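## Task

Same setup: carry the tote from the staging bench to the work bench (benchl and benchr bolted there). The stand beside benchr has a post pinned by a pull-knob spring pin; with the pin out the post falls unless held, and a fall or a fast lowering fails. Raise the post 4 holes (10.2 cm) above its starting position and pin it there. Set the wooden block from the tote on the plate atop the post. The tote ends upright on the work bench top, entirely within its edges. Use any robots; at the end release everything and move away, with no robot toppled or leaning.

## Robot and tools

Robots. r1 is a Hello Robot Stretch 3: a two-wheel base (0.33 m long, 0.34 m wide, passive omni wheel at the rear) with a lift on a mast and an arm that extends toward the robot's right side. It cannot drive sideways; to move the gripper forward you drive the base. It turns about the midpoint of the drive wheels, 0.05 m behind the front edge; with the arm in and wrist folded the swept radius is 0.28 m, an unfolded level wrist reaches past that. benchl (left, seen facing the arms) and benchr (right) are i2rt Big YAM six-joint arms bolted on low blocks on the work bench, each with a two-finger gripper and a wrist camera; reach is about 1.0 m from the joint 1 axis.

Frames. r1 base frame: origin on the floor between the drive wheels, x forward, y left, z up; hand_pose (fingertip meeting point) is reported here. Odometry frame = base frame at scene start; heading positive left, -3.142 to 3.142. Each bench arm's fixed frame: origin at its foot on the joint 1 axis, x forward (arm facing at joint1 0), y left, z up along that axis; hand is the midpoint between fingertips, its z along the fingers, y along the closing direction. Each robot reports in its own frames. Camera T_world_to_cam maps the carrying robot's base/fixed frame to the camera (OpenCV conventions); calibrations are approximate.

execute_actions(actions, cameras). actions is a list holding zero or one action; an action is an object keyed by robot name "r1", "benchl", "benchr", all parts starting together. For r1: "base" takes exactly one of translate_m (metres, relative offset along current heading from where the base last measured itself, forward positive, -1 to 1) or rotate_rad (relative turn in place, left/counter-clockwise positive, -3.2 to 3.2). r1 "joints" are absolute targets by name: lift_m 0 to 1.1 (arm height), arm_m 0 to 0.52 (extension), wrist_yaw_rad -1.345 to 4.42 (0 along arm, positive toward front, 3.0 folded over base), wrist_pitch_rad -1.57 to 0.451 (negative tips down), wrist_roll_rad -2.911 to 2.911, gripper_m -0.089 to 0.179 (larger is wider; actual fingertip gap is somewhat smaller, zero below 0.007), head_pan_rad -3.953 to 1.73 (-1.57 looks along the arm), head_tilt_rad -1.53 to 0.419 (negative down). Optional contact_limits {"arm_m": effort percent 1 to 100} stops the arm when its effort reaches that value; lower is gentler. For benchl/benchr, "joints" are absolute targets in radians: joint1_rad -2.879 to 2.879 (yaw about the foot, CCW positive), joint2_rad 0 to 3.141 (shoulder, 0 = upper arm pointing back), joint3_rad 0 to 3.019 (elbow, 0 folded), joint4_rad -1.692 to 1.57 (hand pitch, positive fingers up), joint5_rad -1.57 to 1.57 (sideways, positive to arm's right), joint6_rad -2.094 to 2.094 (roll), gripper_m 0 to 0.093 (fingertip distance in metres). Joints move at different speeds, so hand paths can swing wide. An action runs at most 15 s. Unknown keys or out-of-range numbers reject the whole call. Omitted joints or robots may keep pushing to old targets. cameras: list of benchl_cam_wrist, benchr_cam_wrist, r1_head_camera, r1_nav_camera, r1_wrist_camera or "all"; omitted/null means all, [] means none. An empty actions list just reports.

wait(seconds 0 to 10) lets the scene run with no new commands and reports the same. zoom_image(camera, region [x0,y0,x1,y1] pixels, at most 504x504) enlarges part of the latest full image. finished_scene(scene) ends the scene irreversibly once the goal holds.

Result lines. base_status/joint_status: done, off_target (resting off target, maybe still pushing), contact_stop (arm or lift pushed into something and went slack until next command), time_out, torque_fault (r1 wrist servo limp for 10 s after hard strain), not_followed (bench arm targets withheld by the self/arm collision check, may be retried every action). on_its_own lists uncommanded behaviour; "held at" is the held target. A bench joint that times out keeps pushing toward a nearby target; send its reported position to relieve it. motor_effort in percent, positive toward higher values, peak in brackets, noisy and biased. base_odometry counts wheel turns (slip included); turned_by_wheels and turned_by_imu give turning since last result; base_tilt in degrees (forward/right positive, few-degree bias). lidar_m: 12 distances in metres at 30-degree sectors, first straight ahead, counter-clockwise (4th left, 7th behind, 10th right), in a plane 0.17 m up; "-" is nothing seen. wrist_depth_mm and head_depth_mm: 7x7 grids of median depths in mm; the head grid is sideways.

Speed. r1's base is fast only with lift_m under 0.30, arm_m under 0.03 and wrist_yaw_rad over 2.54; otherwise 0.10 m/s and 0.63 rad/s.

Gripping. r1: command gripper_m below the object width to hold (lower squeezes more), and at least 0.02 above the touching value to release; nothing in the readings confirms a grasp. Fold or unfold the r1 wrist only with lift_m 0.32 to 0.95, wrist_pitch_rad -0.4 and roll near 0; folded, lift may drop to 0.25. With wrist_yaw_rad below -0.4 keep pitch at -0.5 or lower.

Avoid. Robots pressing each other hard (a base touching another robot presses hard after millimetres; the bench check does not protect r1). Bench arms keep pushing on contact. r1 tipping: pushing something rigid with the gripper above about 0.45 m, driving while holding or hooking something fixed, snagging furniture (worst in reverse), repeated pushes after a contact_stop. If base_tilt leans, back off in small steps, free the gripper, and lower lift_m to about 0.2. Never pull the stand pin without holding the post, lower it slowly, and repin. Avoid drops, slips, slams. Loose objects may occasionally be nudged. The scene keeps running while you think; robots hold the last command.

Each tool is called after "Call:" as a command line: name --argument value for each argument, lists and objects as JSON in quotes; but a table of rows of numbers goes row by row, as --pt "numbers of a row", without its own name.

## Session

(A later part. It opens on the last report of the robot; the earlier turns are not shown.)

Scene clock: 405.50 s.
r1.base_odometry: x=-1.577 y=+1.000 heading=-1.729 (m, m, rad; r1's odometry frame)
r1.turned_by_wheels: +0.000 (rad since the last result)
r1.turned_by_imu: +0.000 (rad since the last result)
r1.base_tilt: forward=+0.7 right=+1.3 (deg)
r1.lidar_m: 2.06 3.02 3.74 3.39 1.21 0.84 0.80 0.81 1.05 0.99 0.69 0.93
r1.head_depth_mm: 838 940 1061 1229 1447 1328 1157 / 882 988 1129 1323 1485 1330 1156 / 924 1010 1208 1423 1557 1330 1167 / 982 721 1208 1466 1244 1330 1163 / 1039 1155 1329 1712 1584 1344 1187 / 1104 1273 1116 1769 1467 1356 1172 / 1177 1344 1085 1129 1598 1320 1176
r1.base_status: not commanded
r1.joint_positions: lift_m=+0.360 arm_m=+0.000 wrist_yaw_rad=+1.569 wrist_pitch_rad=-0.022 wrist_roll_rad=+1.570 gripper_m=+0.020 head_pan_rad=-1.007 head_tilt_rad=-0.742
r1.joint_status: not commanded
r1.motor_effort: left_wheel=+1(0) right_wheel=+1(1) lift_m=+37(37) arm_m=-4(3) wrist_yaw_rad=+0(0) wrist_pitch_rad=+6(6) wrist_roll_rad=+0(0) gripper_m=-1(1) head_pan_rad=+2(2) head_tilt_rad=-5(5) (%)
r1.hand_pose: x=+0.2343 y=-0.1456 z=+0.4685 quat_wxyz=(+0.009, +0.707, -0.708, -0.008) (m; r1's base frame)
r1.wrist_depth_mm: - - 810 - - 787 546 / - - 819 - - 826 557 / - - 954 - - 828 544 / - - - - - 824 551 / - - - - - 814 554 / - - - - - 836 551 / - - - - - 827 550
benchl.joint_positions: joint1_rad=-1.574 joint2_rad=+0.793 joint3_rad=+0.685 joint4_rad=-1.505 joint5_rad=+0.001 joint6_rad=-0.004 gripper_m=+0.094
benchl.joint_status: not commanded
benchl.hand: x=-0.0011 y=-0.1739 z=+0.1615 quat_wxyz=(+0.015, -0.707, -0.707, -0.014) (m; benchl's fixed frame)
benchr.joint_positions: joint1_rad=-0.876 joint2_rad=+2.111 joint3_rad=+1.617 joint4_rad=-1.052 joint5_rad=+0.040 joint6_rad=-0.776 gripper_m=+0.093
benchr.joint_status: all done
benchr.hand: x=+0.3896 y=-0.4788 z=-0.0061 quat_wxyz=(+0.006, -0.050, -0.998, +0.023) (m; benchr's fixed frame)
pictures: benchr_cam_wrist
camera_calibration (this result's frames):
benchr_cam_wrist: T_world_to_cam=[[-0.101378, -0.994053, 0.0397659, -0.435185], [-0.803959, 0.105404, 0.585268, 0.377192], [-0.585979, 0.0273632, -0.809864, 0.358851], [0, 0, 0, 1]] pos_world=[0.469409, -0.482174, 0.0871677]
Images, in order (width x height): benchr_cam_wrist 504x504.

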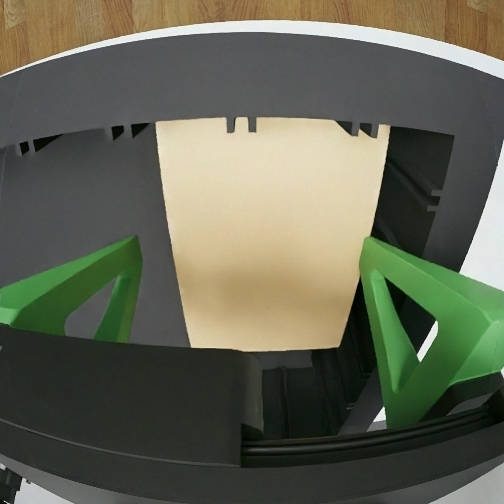

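Call:
execute_actions --actions '[{"benchr":{"joints":{"joint1_rad":-0.80,"joint2_rad":2.2}}}]' --cameras '["benchr_cam_wrist"]'

Scene clock: 407.13 s.
r1.base_odometry: x=-1.577 y=+1.000 heading=-1.729 (m, m, rad; r1's odometry frame)
r1.turned_by_wheels: +0.000 (rad since the last result)
r1.turned_by_imu: +0.000 (rad since the last result)
r1.base_tilt: forward=+0.6 right=+1.2 (deg)
r1.lidar_m: 2.07 3.02 3.73 3.39 1.21 0.84 0.80 0.81 1.05 0.99 0.70 0.93
r1.head_depth_mm: 840 936 1062 1221 1443 1325 1156 / 881 987 1133 1321 1493 1325 1160 / 927 1012 1216 1424 1566 1331 1160 / 983 722 1209 1461 1239 1323 1169 / 1037 1153 1327 1717 1591 1337 1194 / 1105 1274 1117 1749 1468 1350 1171 / 1181 1346 1084 1127 1599 1326 1177
r1.base_status: not commanded
r1.joint_positions: lift_m=+0.360 arm_m=+0.000 wrist_yaw_rad=+1.569 wrist_pitch_rad=-0.022 wrist_roll_rad=+1.570 gripper_m=+0.020 head_pan_rad=-1.007 head_tilt_rad=-0.742
r1.joint_status: not commanded
r1.motor_effort: left_wheel=+0(0) right_wheel=+0(0) lift_m=+37(37) arm_m=-4(3) wrist_yaw_rad=+1(0) wrist_pitch_rad=+6(7) wrist_roll_rad=+0(0) gripper_m=-1(1) head_pan_rad=+3(2) head_tilt_rad=-5(5) (%)
r1.hand_pose: x=+0.2343 y=-0.1456 z=+0.4685 quat_wxyz=(+0.009, +0.707, -0.708, -0.008) (m; r1's base frame)
r1.wrist_depth_mm: - - 808 - - 812 539 / - - 821 - - 821 546 / - - 949 - - 816 550 / - - - - - 823 553 / - - - - - 821 547 / - - - - - 809 544 / - - - - - 833 555
benchl.joint_positions: joint1_rad=-1.574 joint2_rad=+0.793 joint3_rad=+0.685 joint4_rad=-1.505 joint5_rad=+0.001 joint6_rad=-0.004 gripper_m=+0.094
benchl.joint_status: not commanded
benchl.hand: x=-0.0011 y=-0.1739 z=+0.1615 quat_wxyz=(+0.015, -0.707, -0.707, -0.014) (m; benchl's fixed frame)
benchr.joint_positions: joint1_rad=-0.824 joint2_rad=+2.115 joint3_rad=+1.617 joint4_rad=-1.039 joint5_rad=+0.059 joint6_rad=-0.770 gripper_m=+0.093
benchr.joint_status: all done
benchr.hand: x=+0.4134 y=-0.4619 z=-0.0084 quat_wxyz=(+0.009, -0.027, -0.999, +0.033) (m; benchr's fixed frame)
pictures: benchr_cam_wrist
camera_calibration (this result's frames):
benchr_cam_wrist: T_world_to_cam=[[-0.0555661, -0.996674, 0.0596115, -0.435892], [-0.803374, 0.0800814, 0.590066, 0.384002], [-0.592877, -0.0151026, -0.805151, 0.353816], [0, 0, 0, 1]] pos_world=[0.494046, -0.45985, 0.084273]
Images, in order (width x height): benchr_cam_wrist 504x504.

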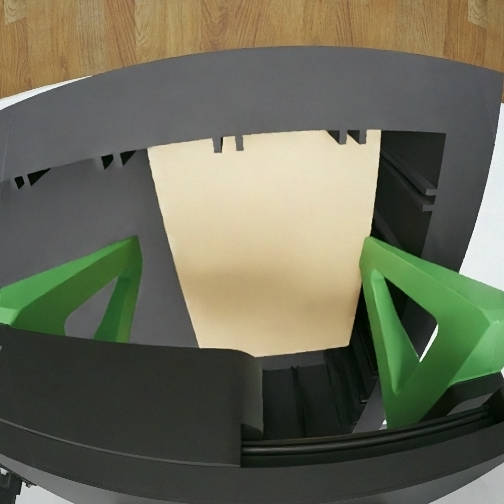

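Call:
execute_actions --actions '[{"benchr":{"joints":{"joint2_rad":1.95,"joint3_rad":1.68,"joint4_rad":-1.27,"joint5_rad":0,"joint6_rad":-0.82}}}]' --cameras '["benchr_cam_wrist","r1_nav_camera"]'

Scene clock: 409.03 s.
r1.base_odometry: x=-1.577 y=+1.000 heading=-1.729 (m, m, rad; r1's odometry frame)
r1.turned_by_wheels: +0.000 (rad since the last result)
r1.turned_by_imu: +0.000 (rad since the last result)
r1.base_tilt: forward=+0.6 right=+1.2 (deg)
r1.lidar_m: 2.07 3.02 3.76 3.38 1.21 0.84 0.80 0.82 1.05 0.99 0.70 0.93
r1.head_depth_mm: 837 936 1058 1228 1446 1325 1158 / 878 987 1134 1312 1483 1333 1165 / 925 1009 1211 1425 1554 1332 1155 / 978 722 1209 1464 1243 1331 1166 / 1043 1150 1326 1702 1571 1344 1193 / 1103 1276 1118 1765 1466 1343 1173 / 1174 1344 1086 1126 1586 1330 1178
r1.base_status: not commanded
r1.joint_positions: lift_m=+0.360 arm_m=+0.000 wrist_yaw_rad=+1.569 wrist_pitch_rad=-0.022 wrist_roll_rad=+1.570 gripper_m=+0.020 head_pan_rad=-1.007 head_tilt_rad=-0.742
r1.joint_status: not commanded
r1.motor_effort: left_wheel=+0(0) right_wheel=+0(0) lift_m=+37(37) arm_m=-4(4) wrist_yaw_rad=+0(1) wrist_pitch_rad=+6(6) wrist_roll_rad=+0(0) gripper_m=-1(1) head_pan_rad=+3(2) head_tilt_rad=-5(5) (%)
r1.hand_pose: x=+0.2343 y=-0.1456 z=+0.4685 quat_wxyz=(+0.009, +0.707, -0.708, -0.008) (m; r1's base frame)
r1.wrist_depth_mm: - - 826 - - 782 552 / - - 820 - - 830 543 / - - 979 - - 820 548 / - - - - - 830 553 / - - - - - 826 554 / - - - - - 827 547 / - - - - - 831 549
benchl.joint_positions: joint1_rad=-1.574 joint2_rad=+0.793 joint3_rad=+0.685 joint4_rad=-1.505 joint5_rad=+0.001 joint6_rad=-0.004 gripper_m=+0.094
benchl.joint_status: not commanded
benchl.hand: x=-0.0011 y=-0.1739 z=+0.1615 quat_wxyz=(+0.015, -0.707, -0.707, -0.014) (m; benchl's fixed frame)
benchr.joint_positions: joint1_rad=-0.808 joint2_rad=+1.942 joint3_rad=+1.640 joint4_rad=-1.261 joint5_rad=+0.003 joint6_rad=-0.809 gripper_m=+0.093
benchr.joint_status: all done
benchr.hand: x=+0.4064 y=-0.4263 z=+0.0994 quat_wxyz=(-0.002, +0.001, -1.000, +0.004) (m; benchr's fixed frame)
pictures: benchr_cam_wrist, r1_nav_camera (sideways: a quarter turn counterclockwise sets it upright)
camera_calibration (this result's frames):
benchr_cam_wrist: T_world_to_cam=[[-0.000216288, -0.999999, 0.00170746, -0.425382], [-0.818403, 0.00115819, 0.574643, 0.285927], [-0.574644, -0.0012731, -0.818403, 0.436811], [0, 0, 0, 1]] pos_world=[0.484922, -0.425156, 0.193908]
r1_nav_camera: T_world_to_cam=[[0.344249, -0.610976, 0.712883, -0.889438], [-0.855785, -0.516496, -0.0294066, 0.0958971], [0.386167, -0.599951, -0.700667, 0.86474], [0, 0, 0, 1]] pos_world=[0.054321, 0.0249065, 1.24278]
Images, in order (width x height): benchr_cam_wrist 504x504, r1_nav_camera 672x504.

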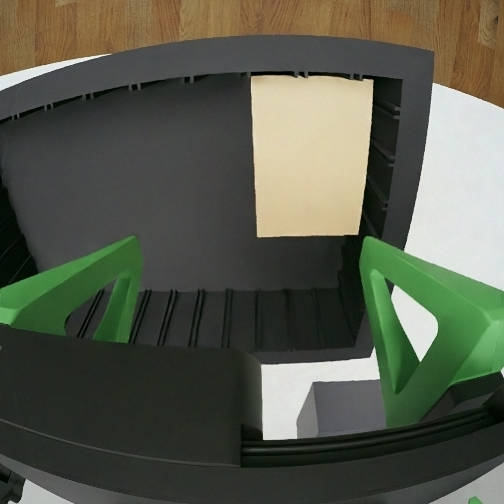

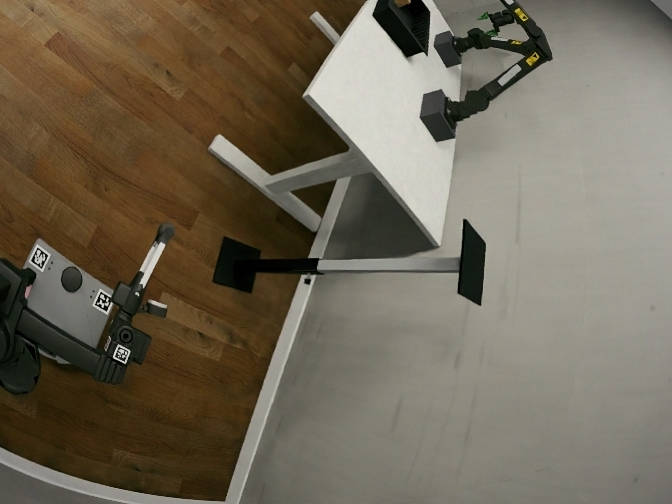

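Call:
execute_actions --actions '[{"benchr":{"joints":{"joint1_rad":-0.83,"joint2_rad":1.98,"joint3_rad":1.55,"joint4_rad":-0.98,"joint5_rad":0.14,"joint6_rad":-0.81}}}]' --cameras '["benchr_cam_wrist"]'

Scene clock: 414.07 s.
r1.base_odometry: x=-1.577 y=+1.000 heading=-1.729 (m, m, rad; r1's odometry frame)
r1.turned_by_wheels: +0.000 (rad since the last result)
r1.turned_by_imu: +0.000 (rad since the last result)
r1.base_tilt: forward=+0.8 right=+1.4 (deg)
r1.lidar_m: 2.07 3.03 3.74 3.38 1.21 0.84 0.80 0.82 1.04 0.99 0.70 0.93
r1.head_depth_mm: 840 939 1063 1224 1447 1320 1158 / 881 990 1127 1320 1484 1323 1158 / 930 1009 1209 1430 1568 1332 1158 / 983 720 1207 1445 1246 1326 1173 / 1037 1153 1329 1711 1577 1351 1191 / 1105 1271 1117 1767 1462 1353 1174 / 1179 1348 1080 1126 1600 1324 1173
r1.base_status: not commanded
r1.joint_positions: lift_m=+0.360 arm_m=+0.000 wrist_yaw_rad=+1.569 wrist_pitch_rad=-0.022 wrist_roll_rad=+1.570 gripper_m=+0.020 head_pan_rad=-1.007 head_tilt_rad=-0.742
r1.joint_status: not commanded
r1.motor_effort: left_wheel=+0(0) right_wheel=+0(0) lift_m=+37(37) arm_m=-3(4) wrist_yaw_rad=+0(0) wrist_pitch_rad=+6(6) wrist_roll_rad=+0(0) gripper_m=-1(1) head_pan_rad=+3(2) head_tilt_rad=-5(5) (%)
r1.hand_pose: x=+0.2343 y=-0.1456 z=+0.4685 quat_wxyz=(+0.009, +0.707, -0.708, -0.008) (m; r1's base frame)
r1.wrist_depth_mm: - - 828 - - 811 537 / - - 813 - - 835 559 / - - 989 - - 802 546 / - - - - - 834 547 / - - - - - 832 555 / - - - - - 831 563 / - - - - - 829 553
benchl.joint_positions: joint1_rad=-1.574 joint2_rad=+0.793 joint3_rad=+0.685 joint4_rad=-1.505 joint5_rad=+0.001 joint6_rad=-0.004 gripper_m=+0.094
benchl.joint_status: not commanded
benchl.hand: x=-0.0011 y=-0.1739 z=+0.1615 quat_wxyz=(+0.015, -0.707, -0.707, -0.014) (m; benchl's fixed frame)
benchr.joint_positions: joint1_rad=-0.823 joint2_rad=+1.974 joint3_rad=+1.551 joint4_rad=-0.993 joint5_rad=+0.137 joint6_rad=-0.809 gripper_m=+0.093
benchr.joint_status: all done
benchr.hand: x=+0.4033 y=-0.4698 z=+0.0541 quat_wxyz=(-0.003, -0.012, -0.995, +0.103) (m; benchr's fixed frame)
pictures: benchr_cam_wrist
camera_calibration (this result's frames):
benchr_cam_wrist: T_world_to_cam=[[-0.0264581, -0.979768, 0.198379, -0.459374], [-0.818366, 0.135196, 0.558569, 0.373212], [-0.574088, -0.147568, -0.805386, 0.328211], [0, 0, 0, 1]] pos_world=[0.481692, -0.452103, 0.147002]
Images, in order (width x height): benchr_cam_wrist 504x504.

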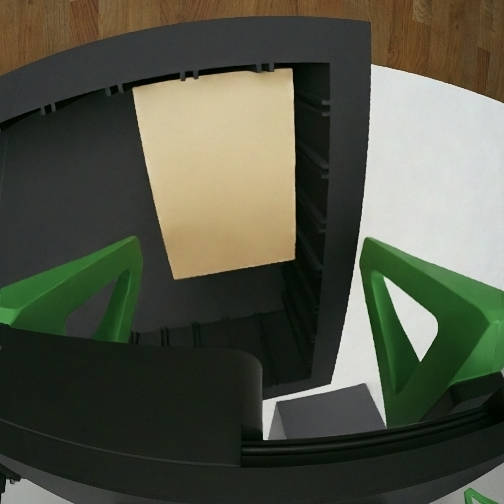

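Call:
execute_actions --actions '[{"benchr":{"joints":{"joint2_rad":2.055,"joint3_rad":1.53,"joint4_rad":-0.94}}}]' --cameras '["benchr_cam_wrist"]'

Scene clock: 417.30 s.
r1.base_odometry: x=-1.577 y=+1.000 heading=-1.729 (m, m, rad; r1's odometry frame)
r1.turned_by_wheels: +0.000 (rad since the last result)
r1.turned_by_imu: +0.000 (rad since the last result)
r1.base_tilt: forward=+0.6 right=+1.4 (deg)
r1.lidar_m: 2.06 3.04 3.74 3.35 1.21 0.84 0.80 0.81 1.05 0.99 0.69 0.93
r1.head_depth_mm: 838 940 1062 1229 1455 1328 1156 / 880 991 1133 1321 1485 1323 1162 / 929 1010 1209 1433 1556 1336 1163 / 982 723 1206 1461 1244 1322 1171 / 1041 1148 1331 1704 1582 1346 1190 / 1105 1279 1111 1757 1466 1352 1174 / 1182 1342 1085 1130 1599 1325 1178
r1.base_status: not commanded
r1.joint_positions: lift_m=+0.360 arm_m=+0.000 wrist_yaw_rad=+1.569 wrist_pitch_rad=-0.022 wrist_roll_rad=+1.570 gripper_m=+0.020 head_pan_rad=-1.007 head_tilt_rad=-0.742
r1.joint_status: not commanded
r1.motor_effort: left_wheel=+0(0) right_wheel=+0(1) lift_m=+37(37) arm_m=-4(4) wrist_yaw_rad=+1(0) wrist_pitch_rad=+7(6) wrist_roll_rad=+0(0) gripper_m=-1(0) head_pan_rad=+2(3) head_tilt_rad=-5(6) (%)
r1.hand_pose: x=+0.2343 y=-0.1456 z=+0.4685 quat_wxyz=(+0.009, +0.707, -0.708, -0.008) (m; r1's base frame)
r1.wrist_depth_mm: - - 805 - - 803 552 / - - 845 - - 818 542 / - - - - - 810 560 / - - - - - 831 558 / - - - - - 812 551 / - - - - - 823 558 / - - - - - 836 555
benchl.joint_positions: joint1_rad=-1.574 joint2_rad=+0.793 joint3_rad=+0.685 joint4_rad=-1.505 joint5_rad=+0.001 joint6_rad=-0.004 gripper_m=+0.094
benchl.joint_status: not commanded
benchl.hand: x=-0.0011 y=-0.1739 z=+0.1615 quat_wxyz=(+0.015, -0.707, -0.707, -0.014) (m; benchl's fixed frame)
benchr.joint_positions: joint1_rad=-0.821 joint2_rad=+2.036 joint3_rad=+1.538 joint4_rad=-0.947 joint5_rad=+0.142 joint6_rad=-0.811 gripper_m=+0.093
benchr.joint_status: all done
benchr.hand: x=+0.4035 y=-0.4692 z=+0.0136 quat_wxyz=(+0.009, -0.009, -0.996, +0.094) (m; benchr's fixed frame)
pictures: benchr_cam_wrist
camera_calibration (this result's frames):
benchr_cam_wrist: T_world_to_cam=[[-0.018081, -0.983402, 0.180538, -0.455541], [-0.805179, 0.121371, 0.580479, 0.383904], [-0.592756, -0.134869, -0.794009, 0.309135], [0, 0, 0, 1]] pos_world=[0.484116, -0.452882, 0.10485]
Images, in order (width x height): benchr_cam_wrist 504x504.

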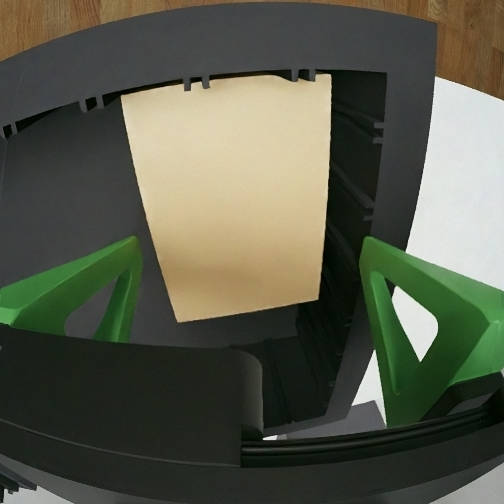

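Call:
execute_actions --actions '[{"benchr":{"joints":{"joint1_rad":-0.792}}}]' --cameras '[]'

Call:
execute_actions --actions '[{"benchr":{"joints":{"joint2_rad":2.105,"joint3_rad":1.51,"joint4_rad":-0.91}}}]' --cameras '["benchr_cam_wrist"]'

Scene clock: 419.23 s.
r1.base_odometry: x=-1.577 y=+1.000 heading=-1.729 (m, m, rad; r1's odometry frame)
r1.turned_by_wheels: +0.000 (rad since the last result)
r1.turned_by_imu: +0.000 (rad since the last result)
r1.base_tilt: forward=+0.5 right=+1.2 (deg)
r1.lidar_m: 2.06 3.06 3.74 3.37 1.21 0.84 0.80 0.81 1.05 0.99 0.70 0.93
r1.head_depth_mm: 836 939 1060 1223 1440 1325 1155 / 880 991 1134 1316 1493 1331 1152 / 930 1009 1209 1432 1557 1329 1164 / 980 722 1212 1466 1246 1332 1166 / 1038 1150 1332 1714 1580 1346 1193 / 1105 1280 1117 1763 1471 1350 1177 / 1176 1341 1085 1126 1594 1325 1177
r1.base_status: not commanded
r1.joint_positions: lift_m=+0.360 arm_m=+0.000 wrist_yaw_rad=+1.569 wrist_pitch_rad=-0.022 wrist_roll_rad=+1.570 gripper_m=+0.020 head_pan_rad=-1.007 head_tilt_rad=-0.742
r1.joint_status: not commanded
r1.motor_effort: left_wheel=+0(0) right_wheel=+0(0) lift_m=+36(37) arm_m=-4(4) wrist_yaw_rad=+0(0) wrist_pitch_rad=+6(6) wrist_roll_rad=+0(0) gripper_m=-1(1) head_pan_rad=+2(2) head_tilt_rad=-5(6) (%)
r1.hand_pose: x=+0.2343 y=-0.1456 z=+0.4685 quat_wxyz=(+0.009, +0.707, -0.708, -0.008) (m; r1's base frame)
r1.wrist_depth_mm: - - 815 - - 810 546 / - - 830 - - 797 541 / - - 994 - - 810 552 / - - - - - 823 542 / - - - - - 837 552 / - - - - - 825 552 / - - - - - 823 565
benchl.joint_positions: joint1_rad=-1.574 joint2_rad=+0.793 joint3_rad=+0.685 joint4_rad=-1.505 joint5_rad=+0.001 joint6_rad=-0.004 gripper_m=+0.094
benchl.joint_status: not commanded
benchl.hand: x=-0.0011 y=-0.1739 z=+0.1615 quat_wxyz=(+0.015, -0.707, -0.707, -0.014) (m; benchl's fixed frame)
benchr.joint_positions: joint1_rad=-0.798 joint2_rad=+2.036 joint3_rad=+1.538 joint4_rad=-0.947 joint5_rad=+0.142 joint6_rad=-0.811 gripper_m=+0.093
benchr.joint_status: all done
benchr.hand: x=+0.4138 y=-0.4602 z=+0.0136 quat_wxyz=(+0.008, +0.002, -0.996, +0.094) (m; benchr's fixed frame)
pictures: none
No camera images: the call's "cameras" was empty. Leave "cameras" out to get every camera's image.

Scene clock: 420.07 s.
r1.base_odometry: x=-1.577 y=+1.000 heading=-1.729 (m, m, rad; r1's odometry frame)
r1.turned_by_wheels: +0.000 (rad since the last result)
r1.turned_by_imu: +0.000 (rad since the last result)
r1.base_tilt: forward=+0.8 right=+1.3 (deg)
r1.lidar_m: 2.06 3.03 3.75 3.37 1.21 0.84 0.80 0.82 1.05 0.99 0.69 0.93
r1.head_depth_mm: 840 936 1064 1229 1443 1326 1152 / 880 990 1133 1324 1488 1327 1156 / 930 1012 1218 1431 1562 1336 1164 / 981 723 1205 1462 1250 1326 1165 / 1039 1159 1331 1709 1578 1344 1194 / 1104 1270 1119 1748 1471 1348 1169 / 1180 1346 1082 1129 1591 1325 1184
r1.base_status: not commanded
r1.joint_positions: lift_m=+0.360 arm_m=+0.000 wrist_yaw_rad=+1.569 wrist_pitch_rad=-0.022 wrist_roll_rad=+1.570 gripper_m=+0.020 head_pan_rad=-1.007 head_tilt_rad=-0.742
r1.joint_status: not commanded
r1.motor_effort: left_wheel=+0(0) right_wheel=+0(0) lift_m=+37(37) arm_m=-4(4) wrist_yaw_rad=+1(0) wrist_pitch_rad=+6(6) wrist_roll_rad=+0(0) gripper_m=-1(1) head_pan_rad=+2(3) head_tilt_rad=-5(5) (%)
r1.hand_pose: x=+0.2343 y=-0.1456 z=+0.4685 quat_wxyz=(+0.009, +0.707, -0.708, -0.008) (m; r1's base frame)
r1.wrist_depth_mm: - - 831 - - 821 549 / - - 817 - - 823 546 / - - 949 - - 809 559 / - - - - - 806 549 / - - - - - 817 550 / - - - - - 831 556 / - - - - - 825 547
benchl.joint_positions: joint1_rad=-1.574 joint2_rad=+0.793 joint3_rad=+0.685 joint4_rad=-1.505 joint5_rad=+0.001 joint6_rad=-0.004 gripper_m=+0.094
benchl.joint_status: not commanded
benchl.hand: x=-0.0011 y=-0.1739 z=+0.1615 quat_wxyz=(+0.015, -0.707, -0.707, -0.014) (m; benchl's fixed frame)
benchr.joint_positions: joint1_rad=-0.795 joint2_rad=+2.073 joint3_rad=+1.522 joint4_rad=-0.912 joint5_rad=+0.144 joint6_rad=-0.814 gripper_m=+0.093
benchr.joint_status: all done
benchr.hand: x=+0.4128 y=-0.4571 z=-0.0130 quat_wxyz=(+0.015, +0.005, -0.996, +0.089) (m; benchr's fixed frame)
pictures: benchr_cam_wrist
camera_calibration (this result's frames):
benchr_cam_wrist: T_world_to_cam=[[0.011485, -0.985358, 0.17011, -0.451874], [-0.799756, 0.0930642, 0.593068, 0.390288], [-0.600215, -0.142858, -0.786977, 0.294683], [0, 0, 0, 1]] pos_world=[0.494198, -0.439482, 0.0773096]
Images, in order (width x height): benchr_cam_wrist 504x504.

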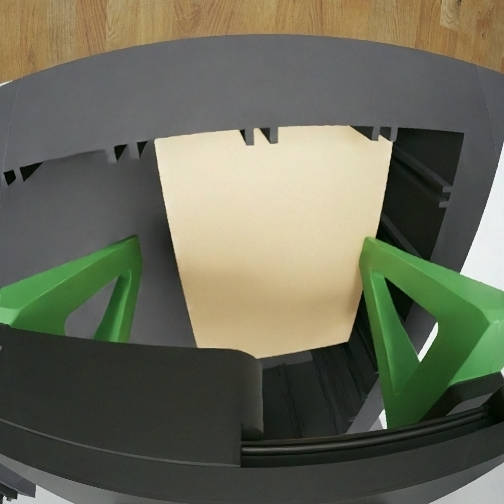

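Call:
execute_actions --actions '[{"benchr":{"joints":{"joint5_rad":0.19}}}]' --cameras '["benchr_cam_wrist"]'

Scene clock: 421.10 s.
r1.base_odometry: x=-1.577 y=+1.000 heading=-1.729 (m, m, rad; r1's odometry frame)
r1.turned_by_wheels: +0.000 (rad since the last result)
r1.turned_by_imu: +0.000 (rad since the last result)
r1.base_tilt: forward=+0.7 right=+1.3 (deg)
r1.lidar_m: 2.06 3.06 3.74 3.39 1.21 0.84 0.80 0.81 1.05 0.99 0.70 0.93
r1.head_depth_mm: 839 936 1061 1229 1441 1328 1159 / 881 992 1131 1321 1482 1334 1155 / 928 1015 1212 1424 1568 1335 1157 / 981 724 1207 1467 1243 1331 1164 / 1036 1151 1334 1703 1585 1348 1197 / 1103 1277 1120 1770 1469 1352 1171 / 1179 1343 1085 1130 1600 1320 1178
r1.base_status: not commanded
r1.joint_positions: lift_m=+0.360 arm_m=+0.000 wrist_yaw_rad=+1.569 wrist_pitch_rad=-0.022 wrist_roll_rad=+1.570 gripper_m=+0.020 head_pan_rad=-1.007 head_tilt_rad=-0.742
r1.joint_status: not commanded
r1.motor_effort: left_wheel=+0(0) right_wheel=+1(0) lift_m=+37(37) arm_m=-4(4) wrist_yaw_rad=+0(1) wrist_pitch_rad=+6(6) wrist_roll_rad=+0(0) gripper_m=+0(0) head_pan_rad=+3(3) head_tilt_rad=-6(5) (%)
r1.hand_pose: x=+0.2343 y=-0.1456 z=+0.4685 quat_wxyz=(+0.009, +0.707, -0.708, -0.008) (m; r1's base frame)
r1.wrist_depth_mm: - - 817 - - 815 551 / - - 846 - - 814 553 / - - 987 - - 819 545 / - - - - - 805 548 / - - - - - 847 559 / - - - - - 832 559 / - - - - - 860 555
benchl.joint_positions: joint1_rad=-1.574 joint2_rad=+0.793 joint3_rad=+0.685 joint4_rad=-1.505 joint5_rad=+0.001 joint6_rad=-0.004 gripper_m=+0.094
benchl.joint_status: not commanded
benchl.hand: x=-0.0011 y=-0.1739 z=+0.1615 quat_wxyz=(+0.015, -0.707, -0.707, -0.014) (m; benchl's fixed frame)
benchr.joint_positions: joint1_rad=-0.793 joint2_rad=+2.075 joint3_rad=+1.522 joint4_rad=-0.912 joint5_rad=+0.186 joint6_rad=-0.814 gripper_m=+0.093
benchr.joint_status: all done
benchr.hand: x=+0.4082 y=-0.4609 z=-0.0131 quat_wxyz=(+0.030, +0.005, -0.994, +0.102) (m; benchr's fixed frame)
pictures: benchr_cam_wrist
camera_calibration (this result's frames):
benchr_cam_wrist: T_world_to_cam=[[0.014727, -0.980326, 0.196833, -0.454202], [-0.780541, 0.111762, 0.615032, 0.388075], [-0.624931, -0.162694, -0.763539, 0.292566], [0, 0, 0, 1]] pos_world=[0.492431, -0.44104, 0.0741093]
Images, in order (width x height): benchr_cam_wrist 504x504.

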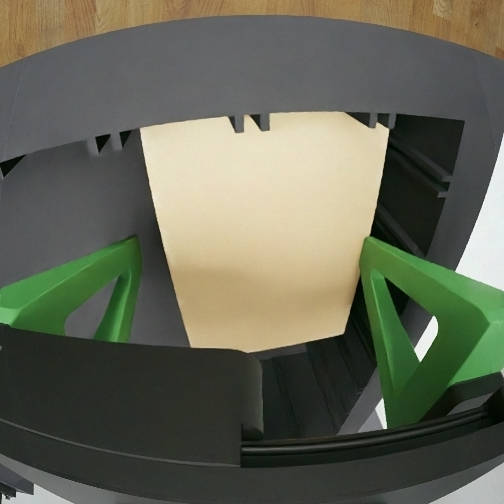

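Tip just at edge. Lean out slightly via j4 and descend.

Call:
execute_actions --actions '[{"benchr":{"joints":{"joint4_rad":-0.875}}}]' --cameras '[]'

Call:
execute_actions --actions '[{"benchr":{"joints":{"joint2_rad":2.16,"joint3_rad":1.49,"joint4_rad":-0.85}}}]' --cameras '["benchr_cam_wrist"]'

Scene clock: 422.17 s.
r1.base_odometry: x=-1.577 y=+1.000 heading=-1.729 (m, m, rad; r1's odometry frame)
r1.turned_by_wheels: +0.000 (rad since the last result)
r1.turned_by_imu: +0.000 (rad since the last result)
r1.base_tilt: forward=+0.6 right=+1.2 (deg)
r1.lidar_m: 2.06 3.04 3.77 3.37 1.21 0.84 0.80 0.81 1.05 0.99 0.70 0.93
r1.head_depth_mm: 839 939 1064 1231 1442 1323 1152 / 883 989 1132 1320 1491 1329 1158 / 930 1008 1208 1429 1554 1333 1161 / 979 722 1206 1461 1247 1328 1161 / 1039 1154 1330 1709 1589 1337 1190 / 1108 1269 1113 1748 1470 1354 1172 / 1179 1345 1085 1127 1591 1324 1180
r1.base_status: not commanded
r1.joint_positions: lift_m=+0.360 arm_m=+0.000 wrist_yaw_rad=+1.569 wrist_pitch_rad=-0.022 wrist_roll_rad=+1.570 gripper_m=+0.020 head_pan_rad=-1.007 head_tilt_rad=-0.742
r1.joint_status: not commanded
r1.motor_effort: left_wheel=+0(0) right_wheel=+0(0) lift_m=+37(37) arm_m=-3(3) wrist_yaw_rad=+0(0) wrist_pitch_rad=+6(6) wrist_roll_rad=+0(0) gripper_m=-1(1) head_pan_rad=+2(3) head_tilt_rad=-5(5) (%)
r1.hand_pose: x=+0.2343 y=-0.1456 z=+0.4685 quat_wxyz=(+0.009, +0.707, -0.708, -0.008) (m; r1's base frame)
r1.wrist_depth_mm: - - 819 - - 804 544 / - - 823 - - 822 550 / - - 978 - - 812 552 / - - - - - 819 550 / - - - - - 843 549 / - - - - - 801 557 / - - - - - 799 553
benchl.joint_positions: joint1_rad=-1.574 joint2_rad=+0.793 joint3_rad=+0.685 joint4_rad=-1.505 joint5_rad=+0.001 joint6_rad=-0.004 gripper_m=+0.094
benchl.joint_status: not commanded
benchl.hand: x=-0.0011 y=-0.1739 z=+0.1615 quat_wxyz=(+0.015, -0.707, -0.707, -0.014) (m; benchl's fixed frame)
benchr.joint_positions: joint1_rad=-0.793 joint2_rad=+2.081 joint3_rad=+1.519 joint4_rad=-0.886 joint5_rad=+0.189 joint6_rad=-0.814 gripper_m=+0.093
benchr.joint_status: all done
benchr.hand: x=+0.4107 y=-0.4640 z=-0.0168 quat_wxyz=(+0.026, +0.004, -0.994, +0.109) (m; benchr's fixed frame)
pictures: none
No camera images: the call's "cameras" was empty. Leave "cameras" out to get every camera's image.

Scene clock: 422.93 s.
r1.base_odometry: x=-1.577 y=+1.000 heading=-1.729 (m, m, rad; r1's odometry frame)
r1.turned_by_wheels: +0.000 (rad since the last result)
r1.turned_by_imu: +0.000 (rad since the last result)
r1.base_tilt: forward=+0.8 right=+1.4 (deg)
r1.lidar_m: 2.07 3.03 3.75 3.36 1.21 0.84 0.80 0.81 1.05 0.99 0.69 0.93
r1.head_depth_mm: 838 933 1057 1224 1447 1316 1155 / 885 994 1130 1324 1492 1325 1161 / 928 1015 1211 1429 1553 1327 1164 / 979 721 1210 1455 1249 1330 1168 / 1038 1150 1336 1703 1576 1343 1192 / 1104 1278 1115 1766 1474 1352 1175 / 1179 1347 1083 1127 1591 1329 1171
r1.base_status: not commanded
r1.joint_positions: lift_m=+0.360 arm_m=+0.000 wrist_yaw_rad=+1.569 wrist_pitch_rad=-0.022 wrist_roll_rad=+1.570 gripper_m=+0.020 head_pan_rad=-1.007 head_tilt_rad=-0.742
r1.joint_status: not commanded
r1.motor_effort: left_wheel=+0(0) right_wheel=+0(1) lift_m=+37(37) arm_m=-4(4) wrist_yaw_rad=+1(1) wrist_pitch_rad=+6(6) wrist_roll_rad=+0(0) gripper_m=-1(1) head_pan_rad=+2(2) head_tilt_rad=-6(5) (%)
r1.hand_pose: x=+0.2343 y=-0.1456 z=+0.4685 quat_wxyz=(+0.009, +0.707, -0.708, -0.008) (m; r1's base frame)
r1.wrist_depth_mm: - - 822 - - 799 541 / - - 803 - - 810 547 / - - 972 - - 802 540 / - - - - - 843 550 / - - - - - 843 547 / - - - - - 825 566 / - - - - - 813 565
benchl.joint_positions: joint1_rad=-1.574 joint2_rad=+0.793 joint3_rad=+0.685 joint4_rad=-1.505 joint5_rad=+0.001 joint6_rad=-0.004 gripper_m=+0.094
benchl.joint_status: not commanded
benchl.hand: x=-0.0011 y=-0.1739 z=+0.1615 quat_wxyz=(+0.015, -0.707, -0.707, -0.014) (m; benchl's fixed frame)
benchr.joint_positions: joint1_rad=-0.792 joint2_rad=+2.130 joint3_rad=+1.508 joint4_rad=-0.851 joint5_rad=+0.196 joint6_rad=-0.813 gripper_m=+0.093
benchr.joint_status: all done
benchr.hand: x=+0.4072 y=-0.4612 z=-0.0485 quat_wxyz=(+0.037, +0.005, -0.994, +0.103) (m; benchr's fixed frame)
pictures: benchr_cam_wrist
camera_calibration (this result's frames):
benchr_cam_wrist: T_world_to_cam=[[0.0165997, -0.980086, 0.19788, -0.448173], [-0.772728, 0.113018, 0.624594, 0.407012], [-0.63452, -0.163275, -0.755464, 0.268834], [0, 0, 0, 1]] pos_world=[0.49253, -0.441353, 0.0375612]
Images, in order (width x height): benchr_cam_wrist 504x504.

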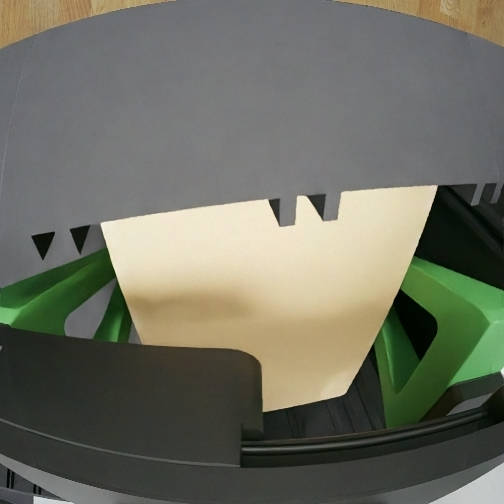

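Call:
execute_actions --actions '[{"benchr":{"joints":{"gripper_m":0.06}}}]' --cameras '[]'

Call:
execute_actions --actions '[{"benchr":{"joints":{"joint2_rad":1.95,"joint3_rad":1.55,"joint4_rad":-1.0}}}]' --cameras '["benchr_cam_wrist"]'

Scene clock: 424.07 s.
r1.base_odometry: x=-1.577 y=+1.000 heading=-1.729 (m, m, rad; r1's odometry frame)
r1.turned_by_wheels: +0.000 (rad since the last result)
r1.turned_by_imu: +0.000 (rad since the last result)
r1.base_tilt: forward=+0.6 right=+1.1 (deg)
r1.lidar_m: 2.06 3.04 3.72 3.35 1.21 0.84 0.80 0.82 1.05 0.99 0.70 0.93
r1.head_depth_mm: 840 938 1063 1224 1439 1329 1153 / 878 988 1135 1315 1498 1326 1160 / 931 1012 1210 1424 1553 1339 1163 / 982 722 1205 1470 1240 1333 1163 / 1036 1151 1334 1703 1572 1346 1187 / 1103 1270 1115 1769 1474 1348 1175 / 1178 1345 1083 1133 1590 1318 1178
r1.base_status: not commanded
r1.joint_positions: lift_m=+0.360 arm_m=+0.000 wrist_yaw_rad=+1.569 wrist_pitch_rad=-0.022 wrist_roll_rad=+1.570 gripper_m=+0.020 head_pan_rad=-1.007 head_tilt_rad=-0.742
r1.joint_status: not commanded
r1.motor_effort: left_wheel=+0(0) right_wheel=+0(0) lift_m=+37(37) arm_m=-3(3) wrist_yaw_rad=+1(1) wrist_pitch_rad=+6(6) wrist_roll_rad=+0(0) gripper_m=-1(1) head_pan_rad=+3(2) head_tilt_rad=-5(5) (%)
r1.hand_pose: x=+0.2343 y=-0.1456 z=+0.4685 quat_wxyz=(+0.009, +0.707, -0.708, -0.008) (m; r1's base frame)
r1.wrist_depth_mm: - - 832 - - 811 552 / - - 851 - - 811 545 / - - 971 - - 821 559 / - - - - - 810 547 / - - - - - 832 549 / - - - - - 830 559 / - - - - - 843 547
benchl.joint_positions: joint1_rad=-1.574 joint2_rad=+0.793 joint3_rad=+0.685 joint4_rad=-1.505 joint5_rad=+0.001 joint6_rad=-0.004 gripper_m=+0.094
benchl.joint_status: not commanded
benchl.hand: x=-0.0011 y=-0.1739 z=+0.1615 quat_wxyz=(+0.015, -0.707, -0.707, -0.014) (m; benchl's fixed frame)
benchr.joint_positions: joint1_rad=-0.793 joint2_rad=+2.130 joint3_rad=+1.508 joint4_rad=-0.849 joint5_rad=+0.197 joint6_rad=-0.813 gripper_m=+0.085
benchr.joint_status: gripper_m off_target (ended at +0.085, target +0.060)
benchr.hand: x=+0.4073 y=-0.4620 z=-0.0484 quat_wxyz=(+0.036, +0.005, -0.994, +0.104) (m; benchr's fixed frame)
pictures: none
No camera images: the call's "cameras" was empty. Leave "cameras" out to get every camera's image.

Scene clock: 425.40 s.
r1.base_odometry: x=-1.577 y=+1.000 heading=-1.729 (m, m, rad; r1's odometry frame)
r1.turned_by_wheels: +0.000 (rad since the last result)
r1.turned_by_imu: +0.000 (rad since the last result)
r1.base_tilt: forward=+0.7 right=+1.3 (deg)
r1.lidar_m: 2.07 3.01 3.71 3.38 1.21 0.84 0.80 0.81 1.05 0.99 0.69 0.93
r1.head_depth_mm: 838 936 1061 1220 1445 1317 1152 / 882 992 1129 1321 1495 1330 1160 / 927 1013 1209 1433 1560 1334 1164 / 981 721 1202 1462 1243 1335 1169 / 1038 1156 1331 1706 1578 1342 1192 / 1102 1276 1121 1758 1473 1349 1174 / 1182 1347 1078 1134 1598 1331 1181
r1.base_status: not commanded
r1.joint_positions: lift_m=+0.360 arm_m=+0.000 wrist_yaw_rad=+1.569 wrist_pitch_rad=-0.022 wrist_roll_rad=+1.570 gripper_m=+0.020 head_pan_rad=-1.007 head_tilt_rad=-0.742
r1.joint_status: not commanded
r1.motor_effort: left_wheel=+0(1) right_wheel=+1(0) lift_m=+37(37) arm_m=-3(3) wrist_yaw_rad=+0(1) wrist_pitch_rad=+6(6) wrist_roll_rad=+0(0) gripper_m=-1(1) head_pan_rad=+2(2) head_tilt_rad=-6(5) (%)
r1.hand_pose: x=+0.2343 y=-0.1456 z=+0.4685 quat_wxyz=(+0.009, +0.707, -0.708, -0.008) (m; r1's base frame)
r1.wrist_depth_mm: - - 793 - - 795 547 / - - 801 - - 824 550 / - - 970 - - 843 549 / - - - - - 820 552 / - - - - - 803 536 / - - - - - 840 547 / - - - - - 828 556
benchl.joint_positions: joint1_rad=-1.574 joint2_rad=+0.793 joint3_rad=+0.685 joint4_rad=-1.505 joint5_rad=+0.001 joint6_rad=-0.004 gripper_m=+0.094
benchl.joint_status: not commanded
benchl.hand: x=-0.0011 y=-0.1739 z=+0.1615 quat_wxyz=(+0.015, -0.707, -0.707, -0.014) (m; benchl's fixed frame)
benchr.joint_positions: joint1_rad=-0.793 joint2_rad=+1.962 joint3_rad=+1.508 joint4_rad=-0.992 joint5_rad=+0.191 joint6_rad=-0.813 gripper_m=+0.085
benchr.joint_status: all done
benchr.hand: x=+0.3992 y=-0.4523 z=+0.0462 quat_wxyz=(+0.026, +0.004, -0.994, +0.111) (m; benchr's fixed frame)
pictures: benchr_cam_wrist
camera_calibration (this result's frames):
benchr_cam_wrist: T_world_to_cam=[[0.0118046, -0.976885, 0.213442, -0.455371], [-0.786442, 0.122759, 0.605342, 0.351442], [-0.617551, -0.175005, -0.766814, 0.325245], [0, 0, 0, 1]] pos_world=[0.48262, -0.431068, 0.133855]
Images, in order (width x height): benchr_cam_wrist 504x504.

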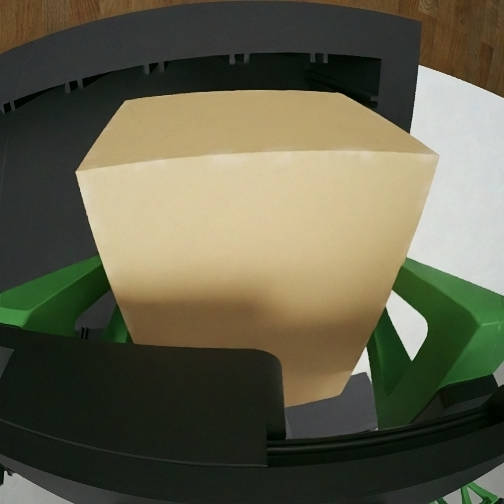

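Call:
execute_actions --actions '[{"benchr":{"joints":{"joint2_rad":1.6,"joint3_rad":1.75,"joint4_rad":-1.55}}}]' --cameras '[]'

Call:
execute_actions --actions '[{"benchr":{"joints":{"joint1_rad":1.42,"joint2_rad":1.65,"joint3_rad":2.1,"joint4_rad":-1.69}}}]' --cameras '["benchr_cam_wrist","r1_nav_camera"]'

Scene clock: 428.63 s.
r1.base_odometry: x=-1.577 y=+1.000 heading=-1.729 (m, m, rad; r1's odometry frame)
r1.turned_by_wheels: +0.000 (rad since the last result)
r1.turned_by_imu: +0.000 (rad since the last result)
r1.base_tilt: forward=+0.8 right=+1.5 (deg)
r1.lidar_m: 2.07 3.04 3.76 3.41 1.21 0.84 0.80 0.81 1.05 0.99 0.70 0.93
r1.head_depth_mm: 838 938 1064 1225 1439 1325 1158 / 879 992 1131 1312 1493 1333 1165 / 929 1013 1211 1425 1561 1341 1159 / 980 722 1215 1453 1246 1330 1170 / 1041 1152 1325 1704 1589 1349 1191 / 1106 1271 1120 1758 1469 1341 1173 / 1182 1345 1083 1126 1600 1323 1177
r1.base_status: not commanded
r1.joint_positions: lift_m=+0.360 arm_m=+0.000 wrist_yaw_rad=+1.569 wrist_pitch_rad=-0.022 wrist_roll_rad=+1.570 gripper_m=+0.020 head_pan_rad=-1.007 head_tilt_rad=-0.742
r1.joint_status: not commanded
r1.motor_effort: left_wheel=+0(0) right_wheel=+0(1) lift_m=+37(37) arm_m=-4(4) wrist_yaw_rad=+1(1) wrist_pitch_rad=+6(6) wrist_roll_rad=+0(0) gripper_m=-1(1) head_pan_rad=+3(2) head_tilt_rad=-5(6) (%)
r1.hand_pose: x=+0.2343 y=-0.1456 z=+0.4685 quat_wxyz=(+0.009, +0.707, -0.708, -0.008) (m; r1's base frame)
r1.wrist_depth_mm: - - 801 - - 810 537 / - - 829 - - 803 547 / - - 942 - - 816 551 / - - - - - 827 550 / - - - - - 807 549 / - - - - - 827 564 / - - - - - 831 553
benchl.joint_positions: joint1_rad=-1.574 joint2_rad=+0.793 joint3_rad=+0.685 joint4_rad=-1.505 joint5_rad=+0.001 joint6_rad=-0.004 gripper_m=+0.094
benchl.joint_status: not commanded
benchl.hand: x=-0.0011 y=-0.1739 z=+0.1615 quat_wxyz=(+0.015, -0.707, -0.707, -0.014) (m; benchl's fixed frame)
benchr.joint_positions: joint1_rad=-0.793 joint2_rad=+1.618 joint3_rad=+1.725 joint4_rad=-1.543 joint5_rad=+0.190 joint6_rad=-0.813 gripper_m=+0.085
benchr.joint_status: all done
benchr.hand: x=+0.3415 y=-0.3935 z=+0.3055 quat_wxyz=(+0.022, +0.003, -0.993, +0.114) (m; benchr's fixed frame)
pictures: none
No camera images: the call's "cameras" was empty. Leave "cameras" out to get every camera's image.

Scene clock: 430.77 s.
r1.base_odometry: x=-1.577 y=+1.000 heading=-1.729 (m, m, rad; r1's odometry frame)
r1.turned_by_wheels: +0.000 (rad since the last result)
r1.turned_by_imu: +0.000 (rad since the last result)
r1.base_tilt: forward=+0.7 right=+1.3 (deg)
r1.lidar_m: 2.06 3.05 3.75 3.41 1.21 0.84 0.80 0.81 1.05 0.99 0.70 0.93
r1.head_depth_mm: 833 934 1069 1220 1448 1318 1153 / 881 988 1130 1320 1490 1333 1158 / 927 1014 1209 1434 1562 1328 1163 / 981 722 1210 1459 1249 1321 1168 / 1036 1152 1327 1697 1580 1347 1192 / 1106 1278 1121 1760 1474 1350 1176 / 1182 1341 1083 1130 1590 1329 1175
r1.base_status: not commanded
r1.joint_positions: lift_m=+0.360 arm_m=+0.000 wrist_yaw_rad=+1.569 wrist_pitch_rad=-0.022 wrist_roll_rad=+1.570 gripper_m=+0.020 head_pan_rad=-1.007 head_tilt_rad=-0.742
r1.joint_status: not commanded
r1.motor_effort: left_wheel=+0(0) right_wheel=+0(0) lift_m=+37(37) arm_m=-4(4) wrist_yaw_rad=+1(0) wrist_pitch_rad=+6(6) wrist_roll_rad=+0(0) gripper_m=-2(1) head_pan_rad=+2(3) head_tilt_rad=-5(6) (%)
r1.hand_pose: x=+0.2343 y=-0.1456 z=+0.4685 quat_wxyz=(+0.009, +0.707, -0.708, -0.008) (m; r1's base frame)
r1.wrist_depth_mm: - - 825 - - 836 541 / - - 833 - - 803 550 / - - 946 - - 838 543 / - - - - - 800 551 / - - - - - 818 554 / - - - - - 817 546 / - - - - - 816 559
benchl.joint_positions: joint1_rad=-1.574 joint2_rad=+0.793 joint3_rad=+0.685 joint4_rad=-1.505 joint5_rad=+0.001 joint6_rad=-0.004 gripper_m=+0.094
benchl.joint_status: not commanded
benchl.hand: x=-0.0011 y=-0.1739 z=+0.1615 quat_wxyz=(+0.015, -0.707, -0.707, -0.014) (m; benchl's fixed frame)
benchr.joint_positions: joint1_rad=+1.428 joint2_rad=+1.684 joint3_rad=+2.042 joint4_rad=-1.683 joint5_rad=+0.186 joint6_rad=-0.813 gripper_m=+0.085
benchr.joint_status: all done
benchr.hand: x=+0.1099 y=+0.5387 z=+0.3975 quat_wxyz=(-0.144, +0.885, -0.440, +0.051) (m; benchr's fixed frame)
pictures: benchr_cam_wrist, r1_nav_camera (sideways: a quarter turn counterclockwise sets it upright)
camera_calibration (this result's frames):
benchr_cam_wrist: T_world_to_cam=[[0.766783, 0.57058, 0.294077, -0.50751], [0.372206, -0.768464, 0.520506, 0.176109], [0.522978, -0.289658, -0.801618, 0.539684], [0, 0, 0, 1]] pos_world=[0.0413582, 0.581232, 0.490202]
r1_nav_camera: T_world_to_cam=[[0.344249, -0.610976, 0.712883, -0.889439], [-0.855785, -0.516496, -0.0294066, 0.0958971], [0.386167, -0.599951, -0.700667, 0.86474], [0, 0, 0, 1]] pos_world=[0.054321, 0.0249064, 1.24278]
Images, in order (width x height): benchr_cam_wrist 504x504, r1_nav_camera 672x504.

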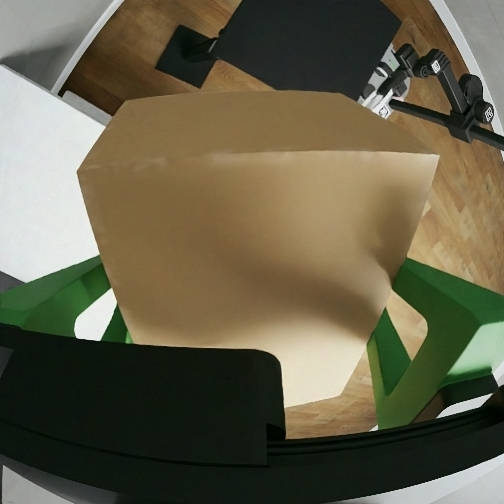

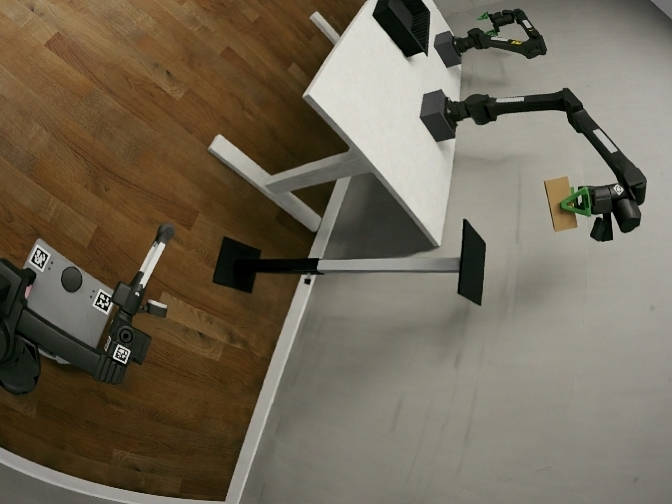

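Call:
execute_actions --actions '[{"benchr":{"joints":{"joint1_rad":1.41,"joint2_rad":1.95,"joint3_rad":2.5,"joint4_rad":-1.69}}}]' --cameras '[]'

Call:
execute_actions --actions '[{"benchr":{"joints":{"joint2_rad":2.13,"joint3_rad":2.52}}}]' --cameras '["benchr_cam_wrist","r1_nav_camera"]'

Scene clock: 433.37 s.
r1.base_odometry: x=-1.577 y=+1.000 heading=-1.729 (m, m, rad; r1's odometry frame)
r1.turned_by_wheels: +0.000 (rad since the last result)
r1.turned_by_imu: +0.000 (rad since the last result)
r1.base_tilt: forward=+0.7 right=+1.4 (deg)
r1.lidar_m: 2.06 3.04 3.74 3.38 1.21 0.84 0.80 0.81 1.05 0.99 0.70 0.93
r1.head_depth_mm: 842 940 1061 1226 1437 1327 1150 / 878 993 1130 1319 1490 1328 1163 / 928 1016 1204 1430 1558 1333 1160 / 980 721 1203 1469 1244 1332 1169 / 1038 1154 1331 1699 1571 1345 1197 / 1104 1270 1114 1767 1475 1359 1180 / 1173 1342 1080 1125 1593 1319 1175
r1.base_status: not commanded
r1.joint_positions: lift_m=+0.360 arm_m=+0.000 wrist_yaw_rad=+1.569 wrist_pitch_rad=-0.022 wrist_roll_rad=+1.570 gripper_m=+0.020 head_pan_rad=-1.007 head_tilt_rad=-0.742
r1.joint_status: not commanded
r1.motor_effort: left_wheel=+0(1) right_wheel=+0(0) lift_m=+37(37) arm_m=-3(4) wrist_yaw_rad=+0(1) wrist_pitch_rad=+6(6) wrist_roll_rad=+0(0) gripper_m=-1(0) head_pan_rad=+2(2) head_tilt_rad=-5(5) (%)
r1.hand_pose: x=+0.2343 y=-0.1456 z=+0.4685 quat_wxyz=(+0.009, +0.707, -0.708, -0.008) (m; r1's base frame)
r1.wrist_depth_mm: - - 829 - - 838 551 / - - 822 - - 829 536 / - - 992 - - 808 542 / - - - - - 818 543 / - - - - - 814 554 / - - - - - 845 556 / - - - - - 832 551
benchl.joint_positions: joint1_rad=-1.574 joint2_rad=+0.793 joint3_rad=+0.685 joint4_rad=-1.505 joint5_rad=+0.001 joint6_rad=-0.004 gripper_m=+0.094
benchl.joint_status: not commanded
benchl.hand: x=-0.0011 y=-0.1739 z=+0.1615 quat_wxyz=(+0.015, -0.707, -0.707, -0.014) (m; benchl's fixed frame)
benchr.joint_positions: joint1_rad=+1.420 joint2_rad=+1.984 joint3_rad=+2.426 joint4_rad=-1.691 joint5_rad=+0.186 joint6_rad=-0.813 gripper_m=+0.085
benchr.joint_status: all done
benchr.hand: x=+0.1308 y=+0.6457 z=+0.3833 quat_wxyz=(-0.180, +0.876, -0.445, +0.040) (m; benchr's fixed frame)
pictures: none
No camera images: the call's "cameras" was empty. Leave "cameras" out to get every camera's image.

Scene clock: 434.50 s.
r1.base_odometry: x=-1.577 y=+1.000 heading=-1.729 (m, m, rad; r1's odometry frame)
r1.turned_by_wheels: +0.000 (rad since the last result)
r1.turned_by_imu: +0.000 (rad since the last result)
r1.base_tilt: forward=+0.5 right=+1.4 (deg)
r1.lidar_m: 2.06 3.04 3.76 3.38 1.21 0.84 0.80 0.81 1.05 0.99 0.70 0.93
r1.head_depth_mm: 837 938 1059 1229 1439 1324 1158 / 881 989 1135 1326 1486 1334 1151 / 917 1010 1209 1423 1546 1337 1167 / 611 682 1210 1462 1246 1321 1165 / 995 1152 1331 1697 1570 1343 1197 / 1103 1273 1112 1764 1473 1349 1168 / 1181 1345 1084 1130 1602 1328 1179
r1.base_status: not commanded
r1.joint_positions: lift_m=+0.360 arm_m=+0.000 wrist_yaw_rad=+1.569 wrist_pitch_rad=-0.022 wrist_roll_rad=+1.570 gripper_m=+0.020 head_pan_rad=-1.007 head_tilt_rad=-0.742
r1.joint_status: not commanded
r1.motor_effort: left_wheel=+0(0) right_wheel=+0(0) lift_m=+37(37) arm_m=-4(4) wrist_yaw_rad=+1(1) wrist_pitch_rad=+6(6) wrist_roll_rad=+0(0) gripper_m=-1(1) head_pan_rad=+2(3) head_tilt_rad=-5(5) (%)
r1.hand_pose: x=+0.2343 y=-0.1456 z=+0.4685 quat_wxyz=(+0.009, +0.707, -0.708, -0.008) (m; r1's base frame)
r1.wrist_depth_mm: - - 813 - - 821 547 / - - 833 - - 800 547 / - - 988 - - 814 542 / - - - - - 831 550 / - - - - - 821 555 / - - - - - 829 561 / - - - - - 828 550
benchl.joint_positions: joint1_rad=-1.574 joint2_rad=+0.793 joint3_rad=+0.685 joint4_rad=-1.505 joint5_rad=+0.001 joint6_rad=-0.004 gripper_m=+0.094
benchl.joint_status: not commanded
benchl.hand: x=-0.0011 y=-0.1739 z=+0.1615 quat_wxyz=(+0.015, -0.707, -0.707, -0.014) (m; benchl's fixed frame)
benchr.joint_positions: joint1_rad=+1.420 joint2_rad=+2.174 joint3_rad=+2.470 joint4_rad=-1.691 joint5_rad=+0.186 joint6_rad=-0.813 gripper_m=+0.085
benchr.joint_status: all done
benchr.hand: x=+0.1372 y=+0.6877 z=+0.2761 quat_wxyz=(-0.111, +0.888, -0.443, +0.062) (m; benchr's fixed frame)
pictures: benchr_cam_wrist, r1_nav_camera (sideways: a quarter turn counterclockwise sets it upright)
camera_calibration (this result's frames):
benchr_cam_wrist: T_world_to_cam=[[0.774397, 0.582875, 0.246103, -0.573994], [0.371494, -0.733747, 0.568865, 0.30651], [0.512154, -0.349101, -0.784746, 0.508895], [0, 0, 0, 1]] pos_world=[0.07, 0.737124, 0.366252]
r1_nav_camera: T_world_to_cam=[[0.344249, -0.610976, 0.712883, -0.889439], [-0.855785, -0.516496, -0.0294066, 0.0958971], [0.386167, -0.599951, -0.700667, 0.86474], [0, 0, 0, 1]] pos_world=[0.054321, 0.0249064, 1.24278]
Images, in order (width x height): benchr_cam_wrist 504x504, r1_nav_camera 672x504.

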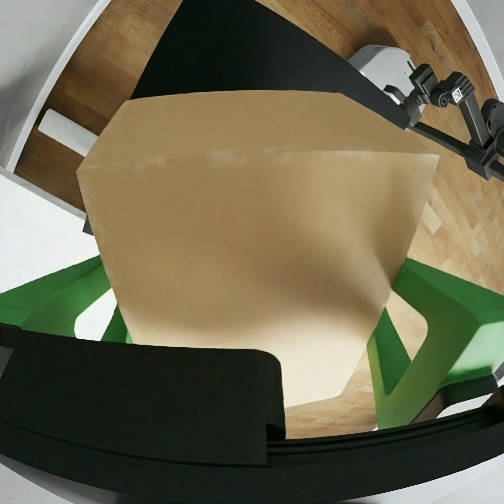

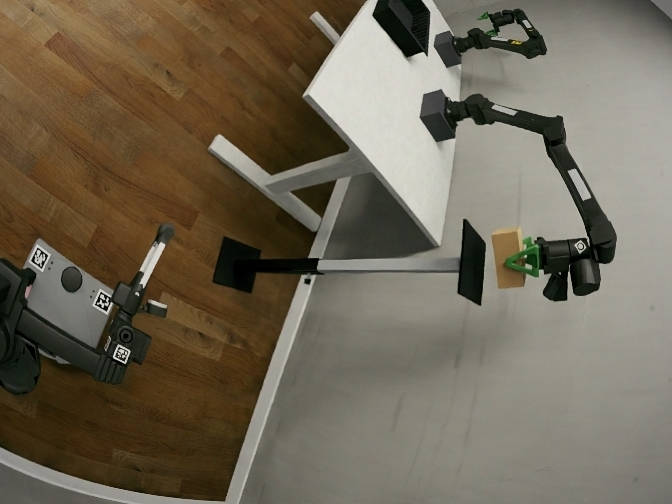

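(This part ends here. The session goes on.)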